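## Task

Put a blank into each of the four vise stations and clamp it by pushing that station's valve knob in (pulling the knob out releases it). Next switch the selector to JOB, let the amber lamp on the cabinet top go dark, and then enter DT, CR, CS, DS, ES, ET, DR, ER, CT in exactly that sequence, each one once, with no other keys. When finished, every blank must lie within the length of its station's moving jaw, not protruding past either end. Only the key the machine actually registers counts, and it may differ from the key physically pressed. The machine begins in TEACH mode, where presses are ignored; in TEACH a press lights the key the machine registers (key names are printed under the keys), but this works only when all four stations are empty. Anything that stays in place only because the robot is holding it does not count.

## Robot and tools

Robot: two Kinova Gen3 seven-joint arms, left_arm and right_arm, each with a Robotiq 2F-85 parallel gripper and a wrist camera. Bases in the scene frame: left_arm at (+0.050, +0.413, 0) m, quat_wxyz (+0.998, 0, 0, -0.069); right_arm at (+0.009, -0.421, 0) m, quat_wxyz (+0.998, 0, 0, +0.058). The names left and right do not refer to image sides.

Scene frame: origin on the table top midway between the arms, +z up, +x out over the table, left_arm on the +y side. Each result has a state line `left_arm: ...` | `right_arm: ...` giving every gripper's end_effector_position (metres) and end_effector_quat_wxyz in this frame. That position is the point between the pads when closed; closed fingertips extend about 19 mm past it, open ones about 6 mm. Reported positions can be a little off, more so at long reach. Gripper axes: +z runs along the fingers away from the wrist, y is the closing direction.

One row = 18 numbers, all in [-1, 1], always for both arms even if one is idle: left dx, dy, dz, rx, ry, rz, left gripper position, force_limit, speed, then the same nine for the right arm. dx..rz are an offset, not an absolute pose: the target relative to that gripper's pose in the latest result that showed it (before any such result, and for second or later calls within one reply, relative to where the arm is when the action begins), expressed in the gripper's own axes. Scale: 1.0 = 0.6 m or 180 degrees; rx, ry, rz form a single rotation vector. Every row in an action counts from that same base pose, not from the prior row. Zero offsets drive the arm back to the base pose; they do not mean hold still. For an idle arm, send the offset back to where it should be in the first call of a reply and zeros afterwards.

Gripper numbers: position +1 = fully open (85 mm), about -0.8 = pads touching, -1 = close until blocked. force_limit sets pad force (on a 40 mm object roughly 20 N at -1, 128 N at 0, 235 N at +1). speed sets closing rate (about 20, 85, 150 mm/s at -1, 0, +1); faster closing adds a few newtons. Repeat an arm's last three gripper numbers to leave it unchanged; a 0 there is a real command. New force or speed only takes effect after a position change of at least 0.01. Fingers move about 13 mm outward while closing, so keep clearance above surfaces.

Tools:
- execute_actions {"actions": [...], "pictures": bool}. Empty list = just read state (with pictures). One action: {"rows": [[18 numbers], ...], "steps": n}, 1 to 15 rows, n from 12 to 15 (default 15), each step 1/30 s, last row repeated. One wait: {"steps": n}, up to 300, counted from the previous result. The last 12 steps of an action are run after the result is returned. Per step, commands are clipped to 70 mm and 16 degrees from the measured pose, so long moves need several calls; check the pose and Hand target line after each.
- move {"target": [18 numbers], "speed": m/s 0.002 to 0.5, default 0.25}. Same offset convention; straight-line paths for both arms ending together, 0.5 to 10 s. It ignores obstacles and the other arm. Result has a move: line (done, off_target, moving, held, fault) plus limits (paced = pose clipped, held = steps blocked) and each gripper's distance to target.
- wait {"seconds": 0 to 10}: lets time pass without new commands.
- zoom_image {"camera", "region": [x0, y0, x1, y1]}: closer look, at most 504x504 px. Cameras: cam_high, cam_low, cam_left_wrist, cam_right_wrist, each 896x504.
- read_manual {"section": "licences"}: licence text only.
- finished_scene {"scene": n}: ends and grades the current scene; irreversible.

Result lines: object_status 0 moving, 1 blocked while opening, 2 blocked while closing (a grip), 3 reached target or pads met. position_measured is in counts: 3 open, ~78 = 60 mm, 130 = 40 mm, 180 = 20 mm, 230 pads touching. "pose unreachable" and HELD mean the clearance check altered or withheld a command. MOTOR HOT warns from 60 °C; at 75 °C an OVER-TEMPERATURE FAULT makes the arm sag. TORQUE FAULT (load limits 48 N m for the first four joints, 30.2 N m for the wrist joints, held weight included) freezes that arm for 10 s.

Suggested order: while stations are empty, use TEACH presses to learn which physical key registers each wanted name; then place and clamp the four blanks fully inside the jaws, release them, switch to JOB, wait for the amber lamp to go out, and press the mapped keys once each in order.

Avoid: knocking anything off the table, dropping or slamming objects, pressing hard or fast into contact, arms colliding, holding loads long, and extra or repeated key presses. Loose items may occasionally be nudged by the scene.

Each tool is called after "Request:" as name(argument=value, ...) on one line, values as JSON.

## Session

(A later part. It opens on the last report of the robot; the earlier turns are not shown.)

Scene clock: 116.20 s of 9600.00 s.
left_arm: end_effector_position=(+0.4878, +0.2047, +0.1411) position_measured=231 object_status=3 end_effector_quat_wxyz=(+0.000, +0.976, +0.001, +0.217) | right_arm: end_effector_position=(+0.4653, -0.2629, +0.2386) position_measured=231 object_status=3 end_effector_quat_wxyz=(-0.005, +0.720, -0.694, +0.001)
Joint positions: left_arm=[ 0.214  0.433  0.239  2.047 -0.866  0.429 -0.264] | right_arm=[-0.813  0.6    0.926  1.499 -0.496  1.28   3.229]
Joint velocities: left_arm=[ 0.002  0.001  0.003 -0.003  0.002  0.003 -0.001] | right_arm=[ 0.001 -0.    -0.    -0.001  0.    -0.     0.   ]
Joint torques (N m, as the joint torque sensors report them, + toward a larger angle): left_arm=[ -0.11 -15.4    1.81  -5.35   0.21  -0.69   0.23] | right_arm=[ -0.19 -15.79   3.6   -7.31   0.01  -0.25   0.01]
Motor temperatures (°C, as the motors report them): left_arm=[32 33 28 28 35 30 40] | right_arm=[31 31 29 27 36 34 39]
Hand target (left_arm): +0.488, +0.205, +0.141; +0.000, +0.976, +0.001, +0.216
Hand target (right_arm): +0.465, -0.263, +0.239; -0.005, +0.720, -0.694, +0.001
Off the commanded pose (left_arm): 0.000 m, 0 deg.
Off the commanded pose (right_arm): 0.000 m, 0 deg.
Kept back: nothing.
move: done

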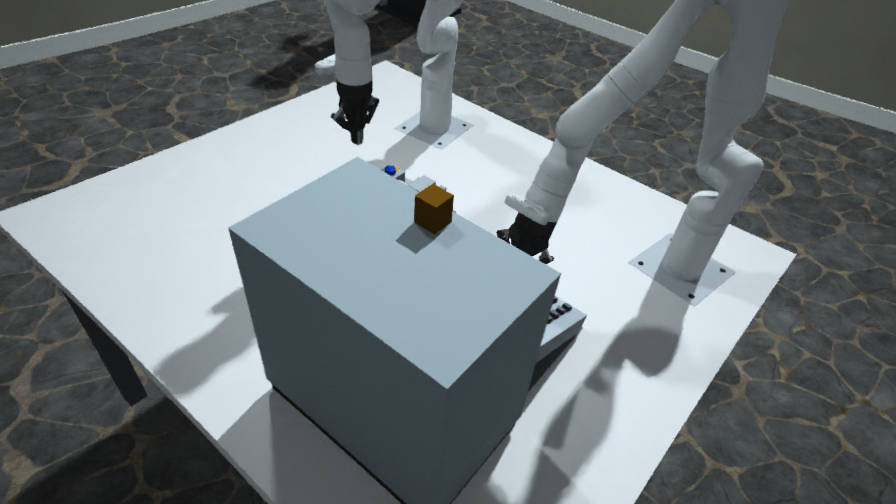

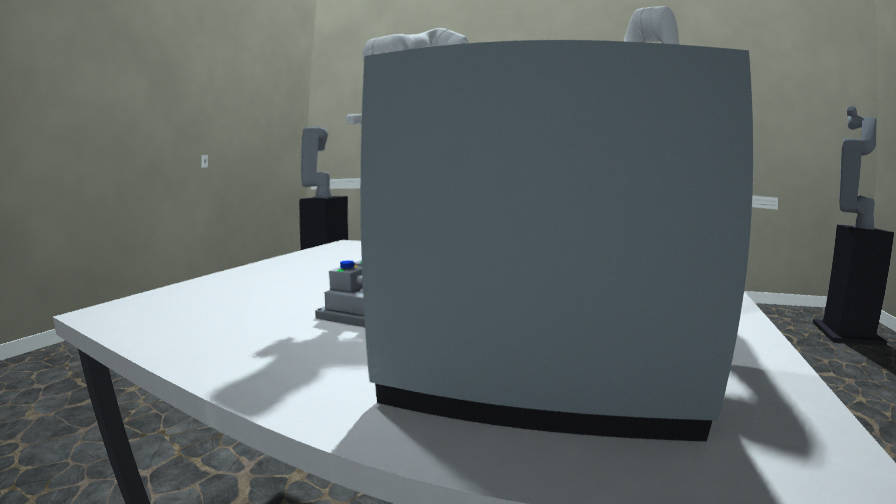

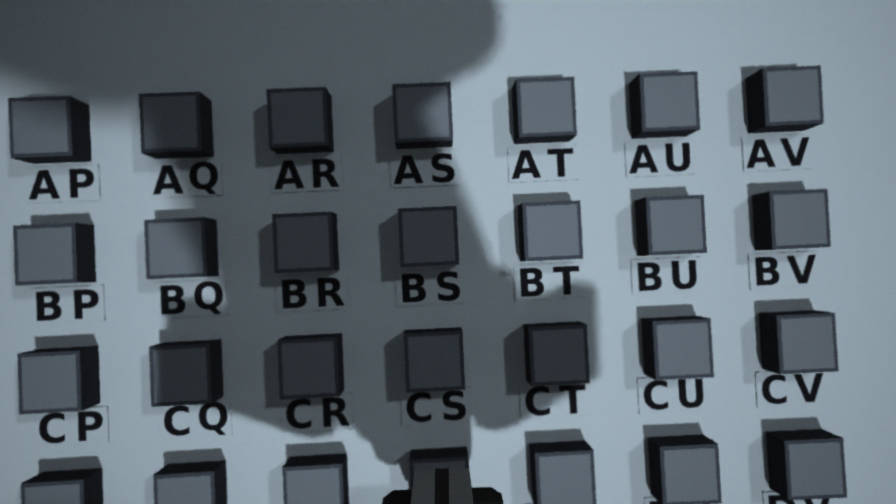

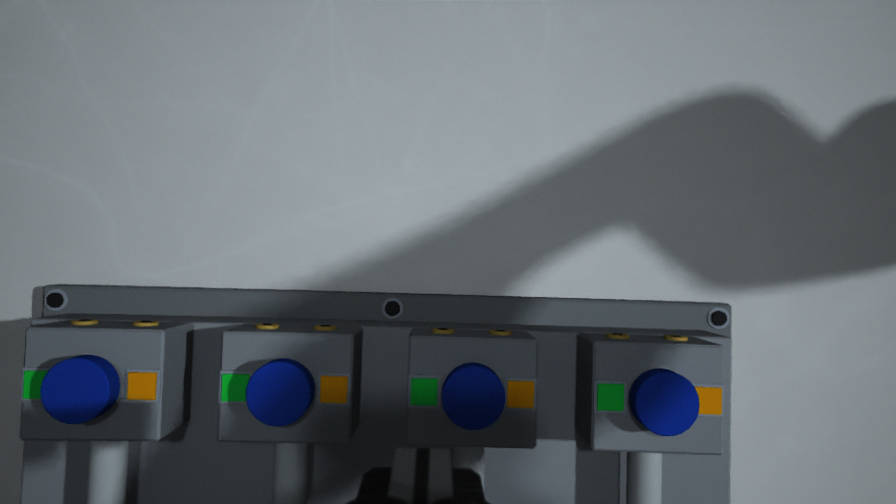

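Request:
move(target=[0.001,-0.001,0.0327,0,0,0,-1,-0.5,0.3, 0,0,0,0,0,0,-1,-0.3,0.2], speed=0.03)

Request:
move(target=[-0.056,0.0005,-0.03,0,0,0,-1,-0.5,0.3, 0,0,0,0,0,0,-1,-0.3,0.2], speed=0.1)

Request:
move(target=[0,0,0.0325,0,0,0,-1,-0.5,0.3, 0,0,0,0,0,0,-1,-0.3,0.2], speed=0.03)

Request:
move(target=[-0.056,0.0005,-0.03,0,0,0,-1,-0.5,0.3, 0,0,0,0,0,0,-1,-0.3,0.2], speed=0.1)

Request:
move(target=[0,0,0.0327,0,0,0,-1,-0.5,0.3, 0,0,0,0,0,0,-1,-0.3,0.2], speed=0.03)

Request:
move(target=[0.001,0.057,-0.03,0,0,0,-1,-0.5,0.3, 0,0,0,0,0,0,-1,-0.3,0.2], speed=0.1)

Scene clock: 118.07 s of 9600.00 s.
left_arm: end_effector_position=(+0.4961, +0.2051, +0.1247) position_measured=231 object_status=3 end_effector_quat_wxyz=(+0.000, +0.976, +0.000, +0.217) | right_arm: end_effector_position=(+0.4653, -0.2629, +0.2386) position_measured=231 object_status=3 end_effector_quat_wxyz=(-0.005, +0.720, -0.694, +0.001)
Joint positions: left_arm=[ 0.24   0.476  0.191  2.043 -0.919  0.385 -0.217] | right_arm=[-0.813  0.6    0.926  1.499 -0.496  1.28   3.229]
Joint velocities: left_arm=[ 0.006 -0.    -0.005  0.001 -0.007 -0.002  0.007] | right_arm=[-0.002  0.    -0.    -0.001 -0.001 -0.     0.   ]
Joint torques (N m, as the joint torque sensors report them, + toward a larger angle): left_arm=[ -0.84 -13.71   0.26  -6.78  -0.2   -1.02   0.2 ] | right_arm=[ -0.18 -15.87   3.43  -7.31   0.05  -0.18  -0.07]
Motor temperatures (°C, as the motors report them): left_arm=[32 33 28 28 35 30 40] | right_arm=[31 31 29 27 36 34 39]
Hand target (left_arm): +0.497, +0.205, +0.124; +0.000, +0.976, +0.001, +0.217
Hand target (right_arm): +0.465, -0.263, +0.239; -0.005, +0.720, -0.694, +0.001
Off the commanded pose (left_arm): 0.001 m, 0 deg.
Off the commanded pose (right_arm): 0.000 m, 0 deg.
Kept back: nothing.
move: done

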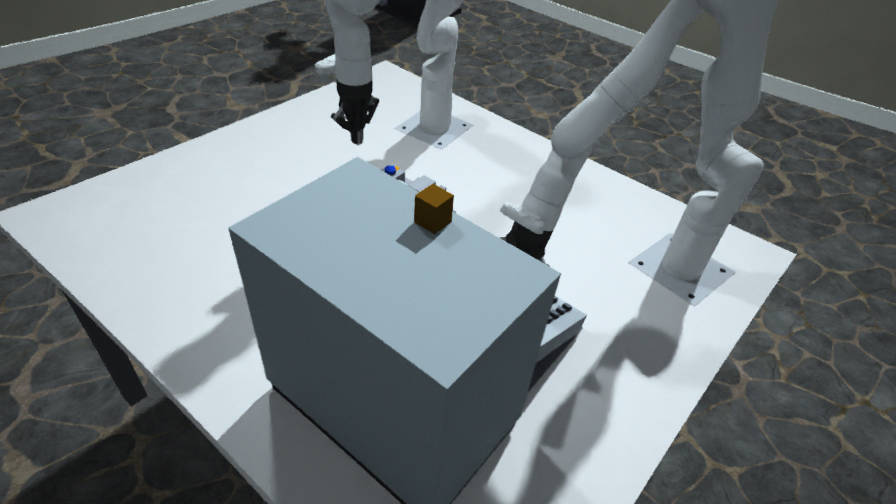

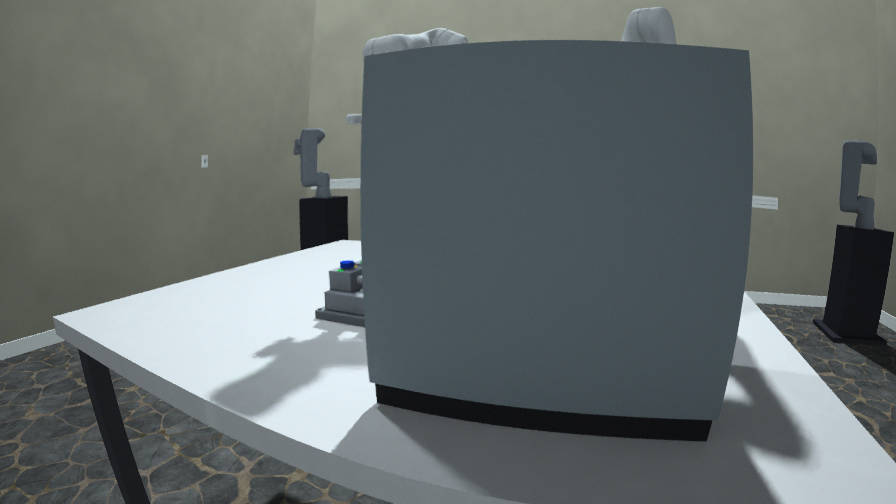

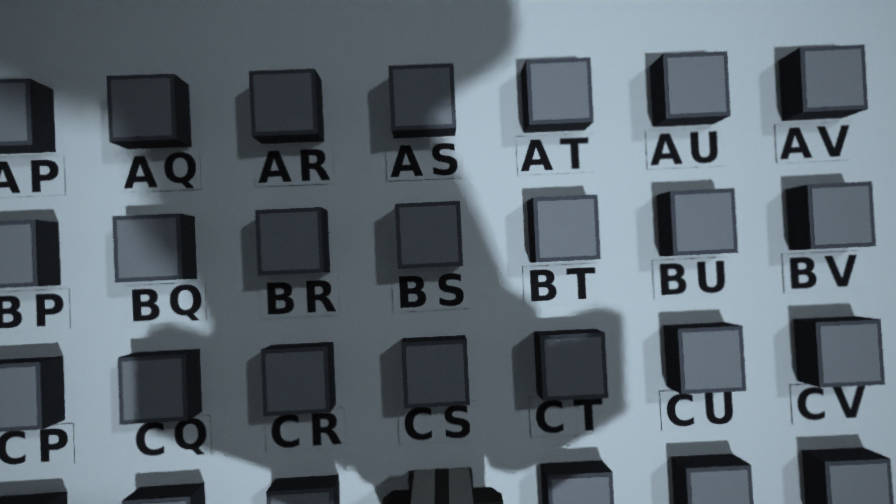

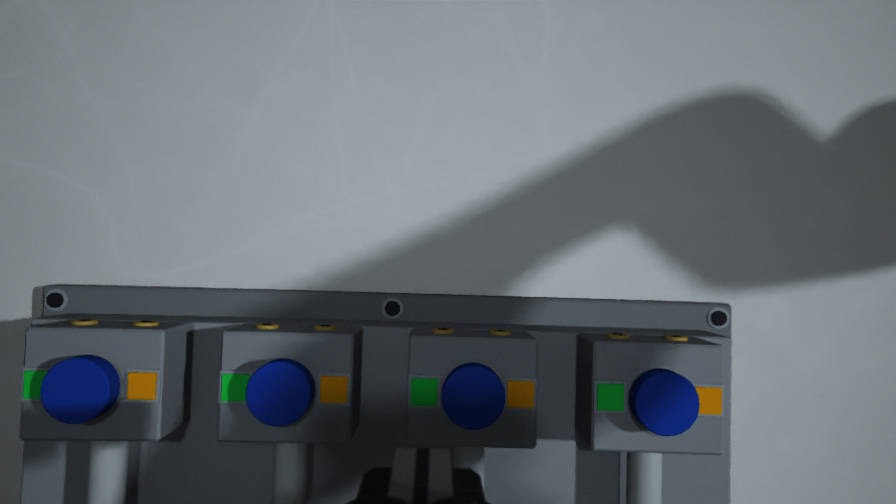

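Scene clock: 118.90 s of 9600.00 s.
left_arm: end_effector_position=(+0.4583, +0.2051, +0.1266) position_measured=231 object_status=3 end_effector_quat_wxyz=(-0.000, +0.976, +0.001, +0.217) | right_arm: end_effector_position=(+0.4653, -0.2629, +0.2386) position_measured=231 object_status=3 end_effector_quat_wxyz=(-0.005, +0.720, -0.694, +0.001)
Joint positions: left_arm=[ 0.323  0.42   0.148  2.137 -0.964  0.364 -0.109] | right_arm=[-0.813  0.6    0.926  1.499 -0.496  1.28   3.229]
Joint velocities: left_arm=[ 0.011 -0.004 -0.003  0.004 -0.007  0.     0.01 ] | right_arm=[-0.001 -0.    -0.001  0.001 -0.    -0.    -0.001]
Joint torques (N m, as the joint torque sensors report them, + toward a larger angle): left_arm=[  0.21 -15.26   0.97  -5.02   0.27  -0.14  -0.08] | right_arm=[ -0.16 -15.94   3.57  -7.47   0.08  -0.28  -0.03]
Motor temperatures (°C, as the motors report them): left_arm=[32 33 28 28 35 30 40] | right_arm=[31 31 29 27 36 34 39]
Hand target (left_arm): +0.458, +0.205, +0.127; -0.000, +0.976, +0.000, +0.217
Hand target (right_arm): +0.465, -0.263, +0.239; -0.005, +0.720, -0.694, +0.001
Off the commanded pose (left_arm): 0.001 m, 0 deg.
Off the commanded pose (right_arm): 0.000 m, 0 deg.
Kept back: nothing.
move: done

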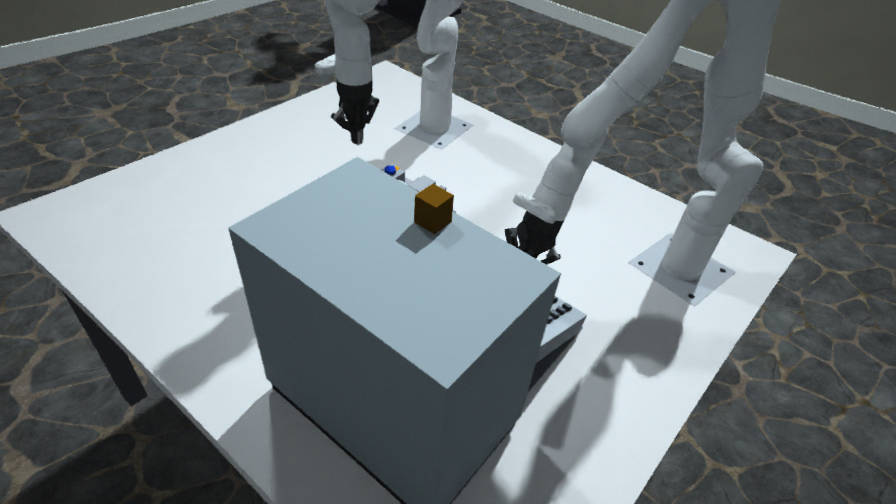

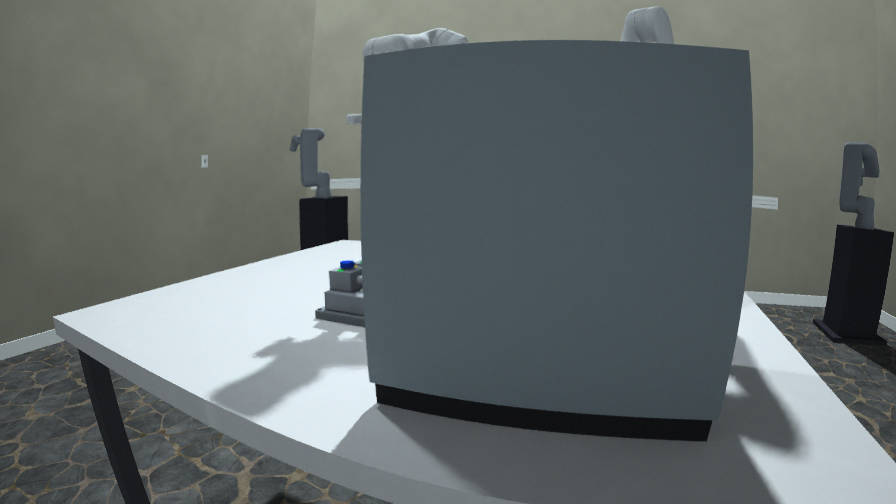

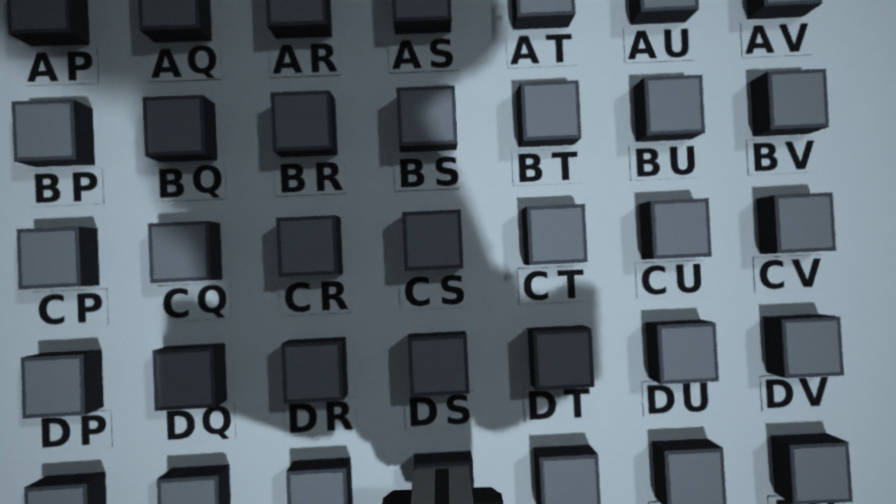

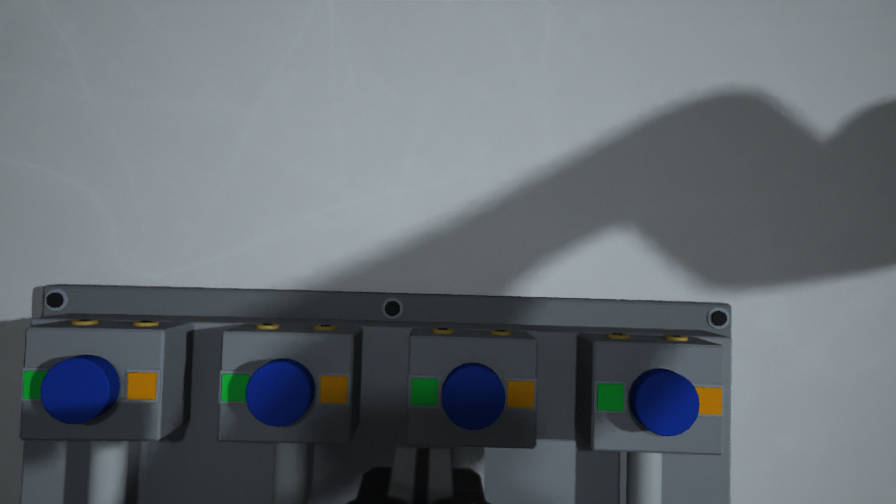

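Scene clock: 119.77 s of 9600.00 s.
left_arm: end_effector_position=(+0.4660, +0.2051, +0.1104) position_measured=231 object_status=3 end_effector_quat_wxyz=(-0.000, +0.976, +0.001, +0.218) | right_arm: end_effector_position=(+0.4653, -0.2629, +0.2386) position_measured=231 object_status=3 end_effector_quat_wxyz=(-0.005, +0.720, -0.694, +0.001)
Joint positions: left_arm=[ 0.361  0.466  0.086  2.134 -1.033  0.315 -0.043] | right_arm=[-0.813  0.6    0.926  1.499 -0.496  1.28   3.229]
Joint velocities: left_arm=[ 0.014 -0.    -0.013  0.005 -0.017 -0.008  0.018] | right_arm=[ 0.002  0.     0.    -0.     0.     0.001  0.001]
Joint torques (N m, as the joint torque sensors report them, + toward a larger angle): left_arm=[ -0.91 -12.16  -0.32  -6.35  -0.11  -1.2    0.31] | right_arm=[ -0.35 -15.84   3.65  -7.34   0.05  -0.21   0.07]
Motor temperatures (°C, as the motors report them): left_arm=[32 33 28 28 35 30 40] | right_arm=[31 31 29 27 36 34 39]
Hand target (left_arm): +0.467, +0.205, +0.109; -0.000, +0.976, +0.001, +0.217
Hand target (right_arm): +0.465, -0.263, +0.239; -0.005, +0.720, -0.694, +0.001
Off the commanded pose (left_arm): 0.002 m, 0 deg.
Off the commanded pose (right_arm): 0.000 m, 0 deg.
Kept back: nothing.
move: done

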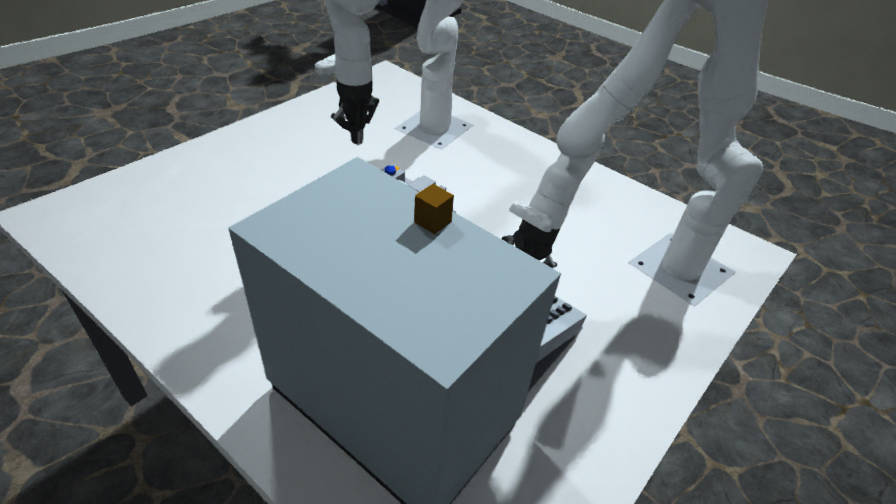

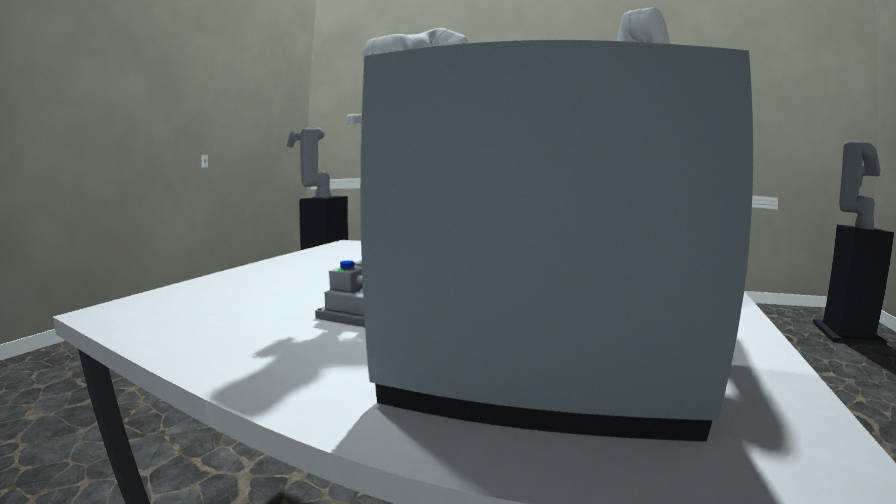

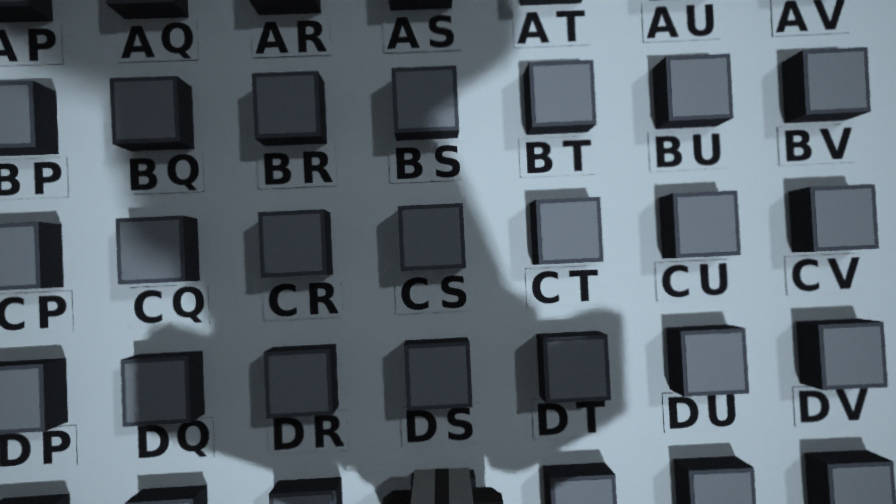

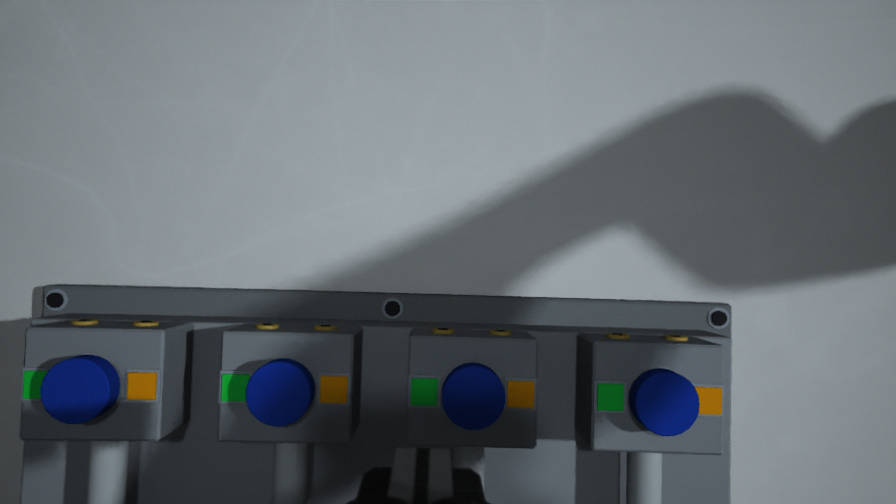

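Scene clock: 120.60 s of 9600.00 s.
left_arm: end_effector_position=(+0.4284, +0.2052, +0.1123) position_measured=231 object_status=3 end_effector_quat_wxyz=(-0.000, +0.976, +0.001, +0.217) | right_arm: end_effector_position=(+0.4653, -0.2629, +0.2386) position_measured=231 object_status=3 end_effector_quat_wxyz=(-0.005, +0.720, -0.694, +0.001)
Joint positions: left_arm=[ 0.466  0.417  0.028  2.222 -1.093  0.299  0.085] | right_arm=[-0.813  0.6    0.926  1.499 -0.496  1.28   3.229]
Joint velocities: left_arm=[ 0.015 -0.005 -0.006  0.005 -0.013 -0.003  0.017] | right_arm=[ 0.001 -0.    -0.     0.     0.001  0.    -0.   ]
Joint torques (N m, as the joint torque sensors report them, + toward a larger angle): left_arm=[ -0.09 -13.86   0.12  -4.67  -0.23  -0.19   0.16] | right_arm=[ -0.25 -15.94   3.52  -7.35   0.07  -0.18  -0.03]
Motor temperatures (°C, as the motors report them): left_arm=[32 33 28 28 35 30 40] | right_arm=[31 31 29 27 36 34 39]
Hand target (left_arm): +0.428, +0.205, +0.112; -0.000, +0.976, +0.001, +0.218
Hand target (right_arm): +0.465, -0.263, +0.239; -0.005, +0.720, -0.694, +0.001
Off the commanded pose (left_arm): 0.001 m, 0 deg.
Off the commanded pose (right_arm): 0.000 m, 0 deg.
Kept back: nothing.
move: done

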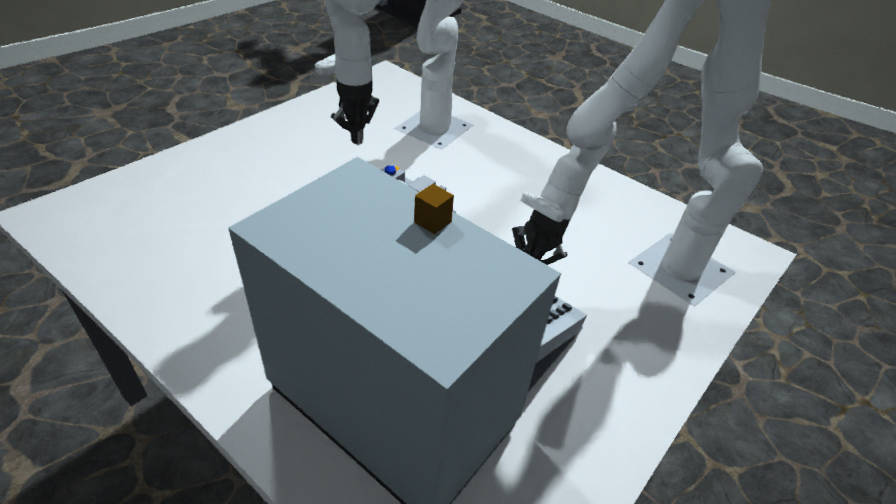

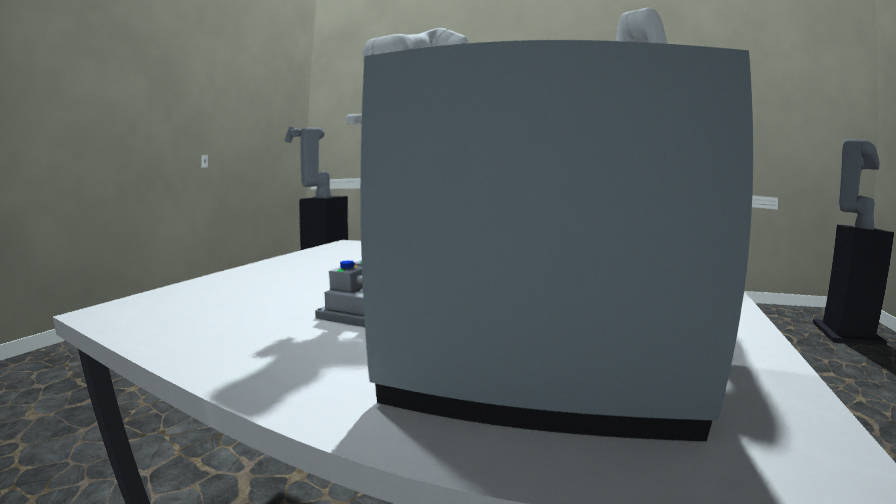

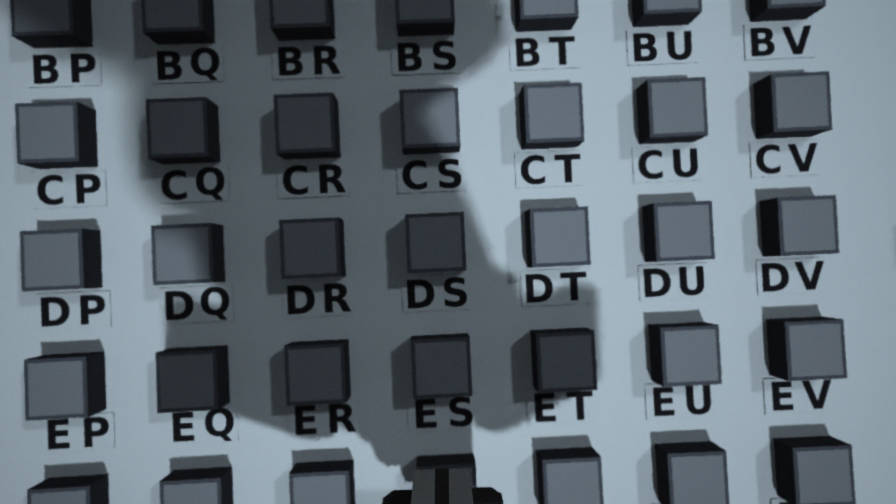

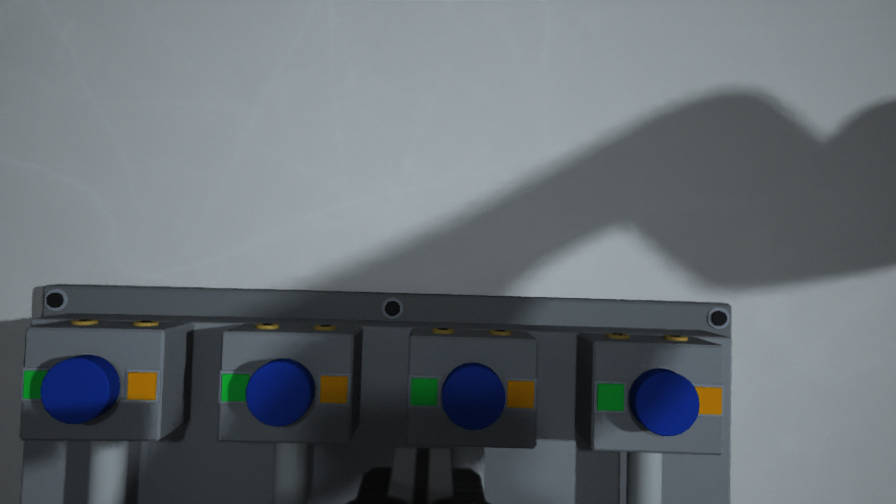

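Scene clock: 121.47 s of 9600.00 s.
left_arm: end_effector_position=(+0.4360, +0.2052, +0.0961) position_measured=231 object_status=3 end_effector_quat_wxyz=(-0.000, +0.976, +0.001, +0.218) | right_arm: end_effector_position=(+0.4653, -0.2629, +0.2386) position_measured=231 object_status=3 end_effector_quat_wxyz=(-0.005, +0.720, -0.694, +0.001)
Joint positions: left_arm=[ 0.519  0.468 -0.058  2.218 -1.188  0.238  0.179] | right_arm=[-0.813  0.6    0.926  1.499 -0.496  1.28   3.229]
Joint velocities: left_arm=[ 0.026  0.001 -0.032  0.007 -0.036 -0.016  0.039] | right_arm=[ 0.     0.    -0.001  0.001 -0.001 -0.     0.   ]
Joint torques (N m, as the joint torque sensors report them, + toward a larger angle): left_arm=[ -0.87 -10.88  -0.37  -5.34  -0.09  -0.34   0.12] | right_arm=[ -0.27 -15.85   3.52  -7.45  -0.05  -0.31  -0.04]
Motor temperatures (°C, as the motors report them): left_arm=[32 33 28 28 35 30 40] | right_arm=[31 31 29 27 36 34 39]
Hand target (left_arm): +0.437, +0.205, +0.095; -0.000, +0.976, +0.001, +0.218
Hand target (right_arm): +0.465, -0.263, +0.239; -0.005, +0.720, -0.694, +0.001
Off the commanded pose (left_arm): 0.002 m, 0 deg.
Off the commanded pose (right_arm): 0.000 m, 0 deg.
Kept back: nothing.
move: done

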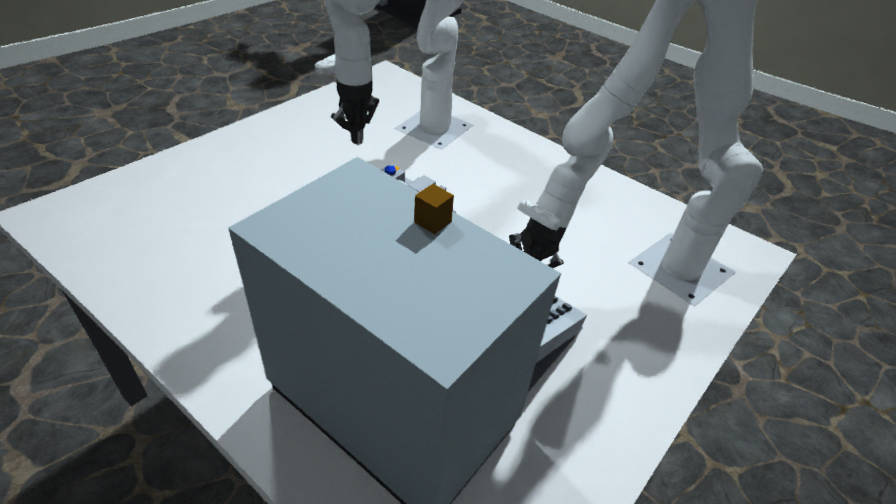

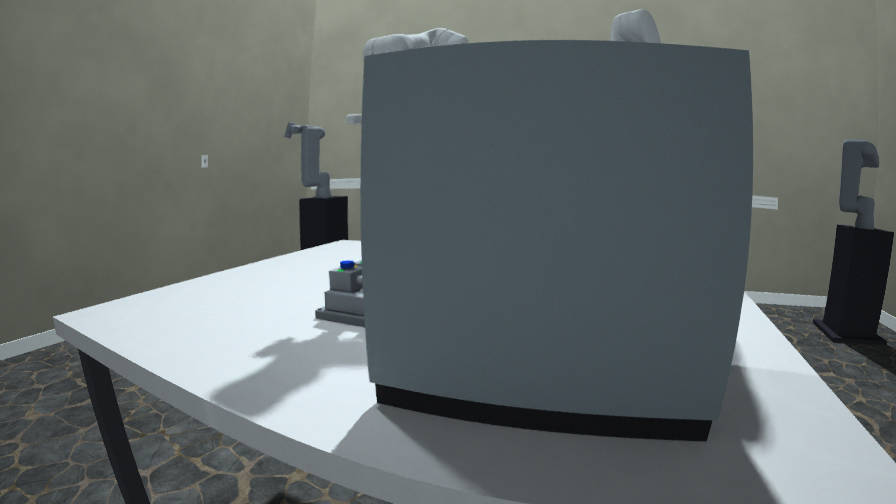

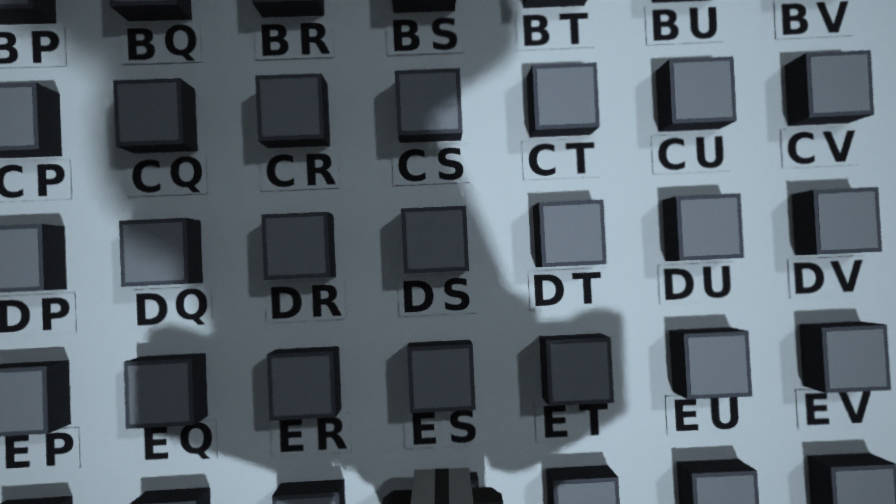

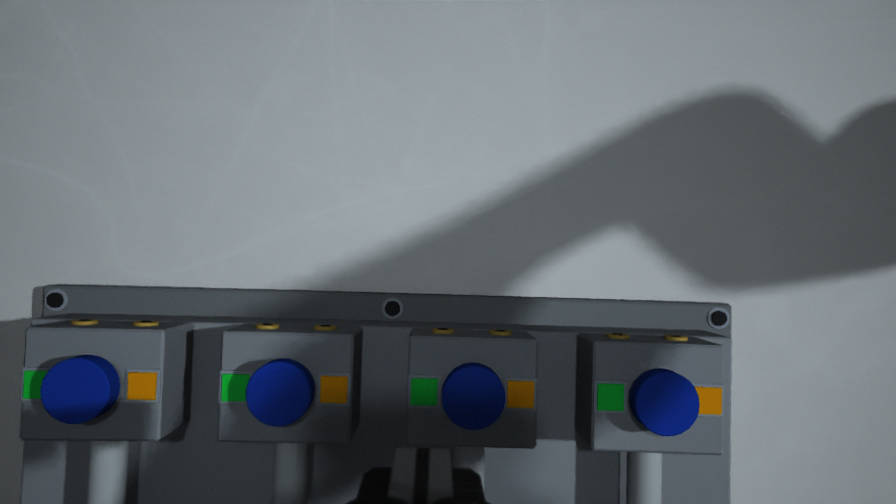

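Scene clock: 122.30 s of 9600.00 s.
left_arm: end_effector_position=(+0.4290, +0.1710, +0.1128) position_measured=231 object_status=3 end_effector_quat_wxyz=(-0.000, +0.976, +0.001, +0.218) | right_arm: end_effector_position=(+0.4653, -0.2629, +0.2386) position_measured=231 object_status=3 end_effector_quat_wxyz=(-0.005, +0.720, -0.694, +0.001)
Joint positions: left_arm=[ 0.508  0.451  0.079  2.151 -1.033  0.37   0.088] | right_arm=[-0.813  0.6    0.926  1.499 -0.496  1.28   3.229]
Joint velocities: left_arm=[-0.01   0.     0.01  -0.006  0.015  0.009 -0.015] | right_arm=[-0.001  0.     0.    -0.     0.    -0.     0.001]
Joint torques (N m, as the joint torque sensors report them, + toward a larger angle): left_arm=[  0.53 -14.89   0.93  -3.95  -0.1    0.02   0.13] | right_arm=[ -0.21 -15.92   3.53  -7.33   0.07  -0.21   0.1 ]
Motor temperatures (°C, as the motors report them): left_arm=[32 33 28 28 35 30 40] | right_arm=[31 31 29 27 36 34 39]
Hand target (left_arm): +0.429, +0.171, +0.113; -0.000, +0.976, +0.001, +0.218
Hand target (right_arm): +0.465, -0.263, +0.239; -0.005, +0.720, -0.694, +0.001
Off the commanded pose (left_arm): 0.000 m, 0 deg.
Off the commanded pose (right_arm): 0.000 m, 0 deg.
Kept back: nothing.
move: done

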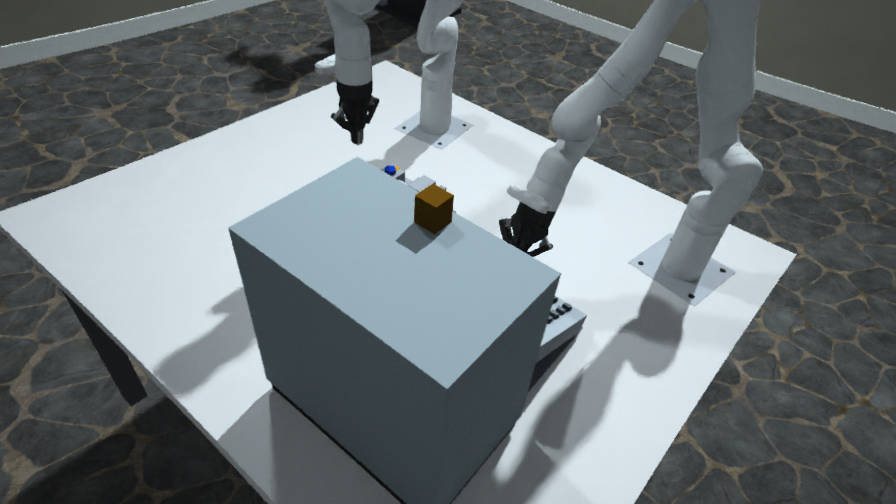

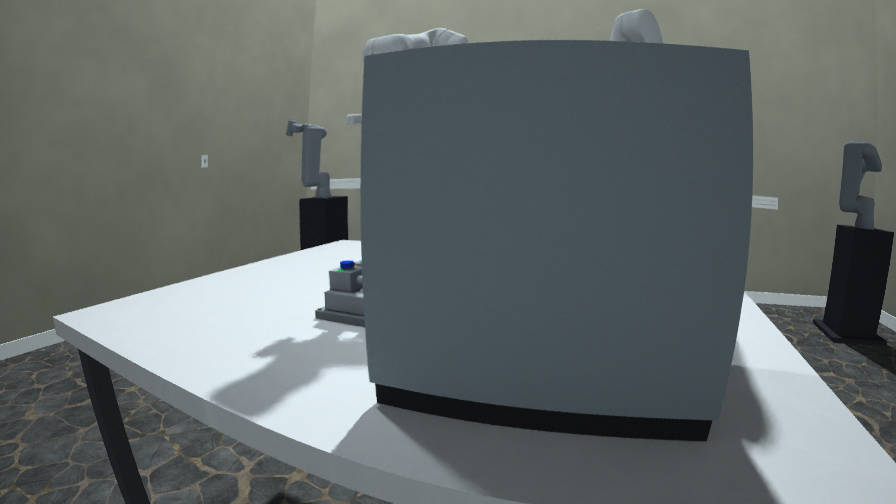

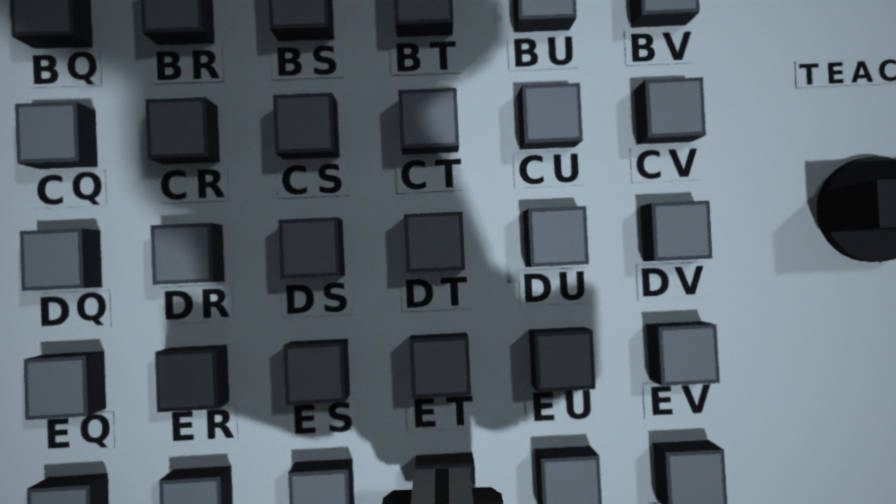

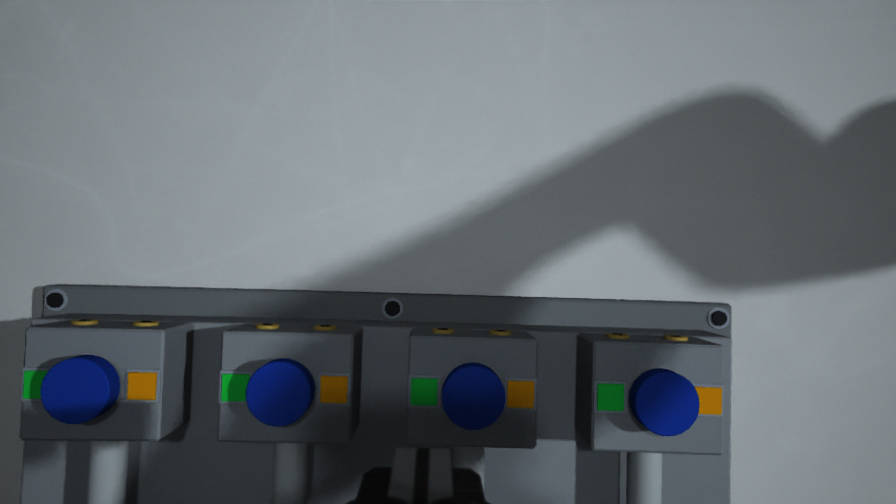

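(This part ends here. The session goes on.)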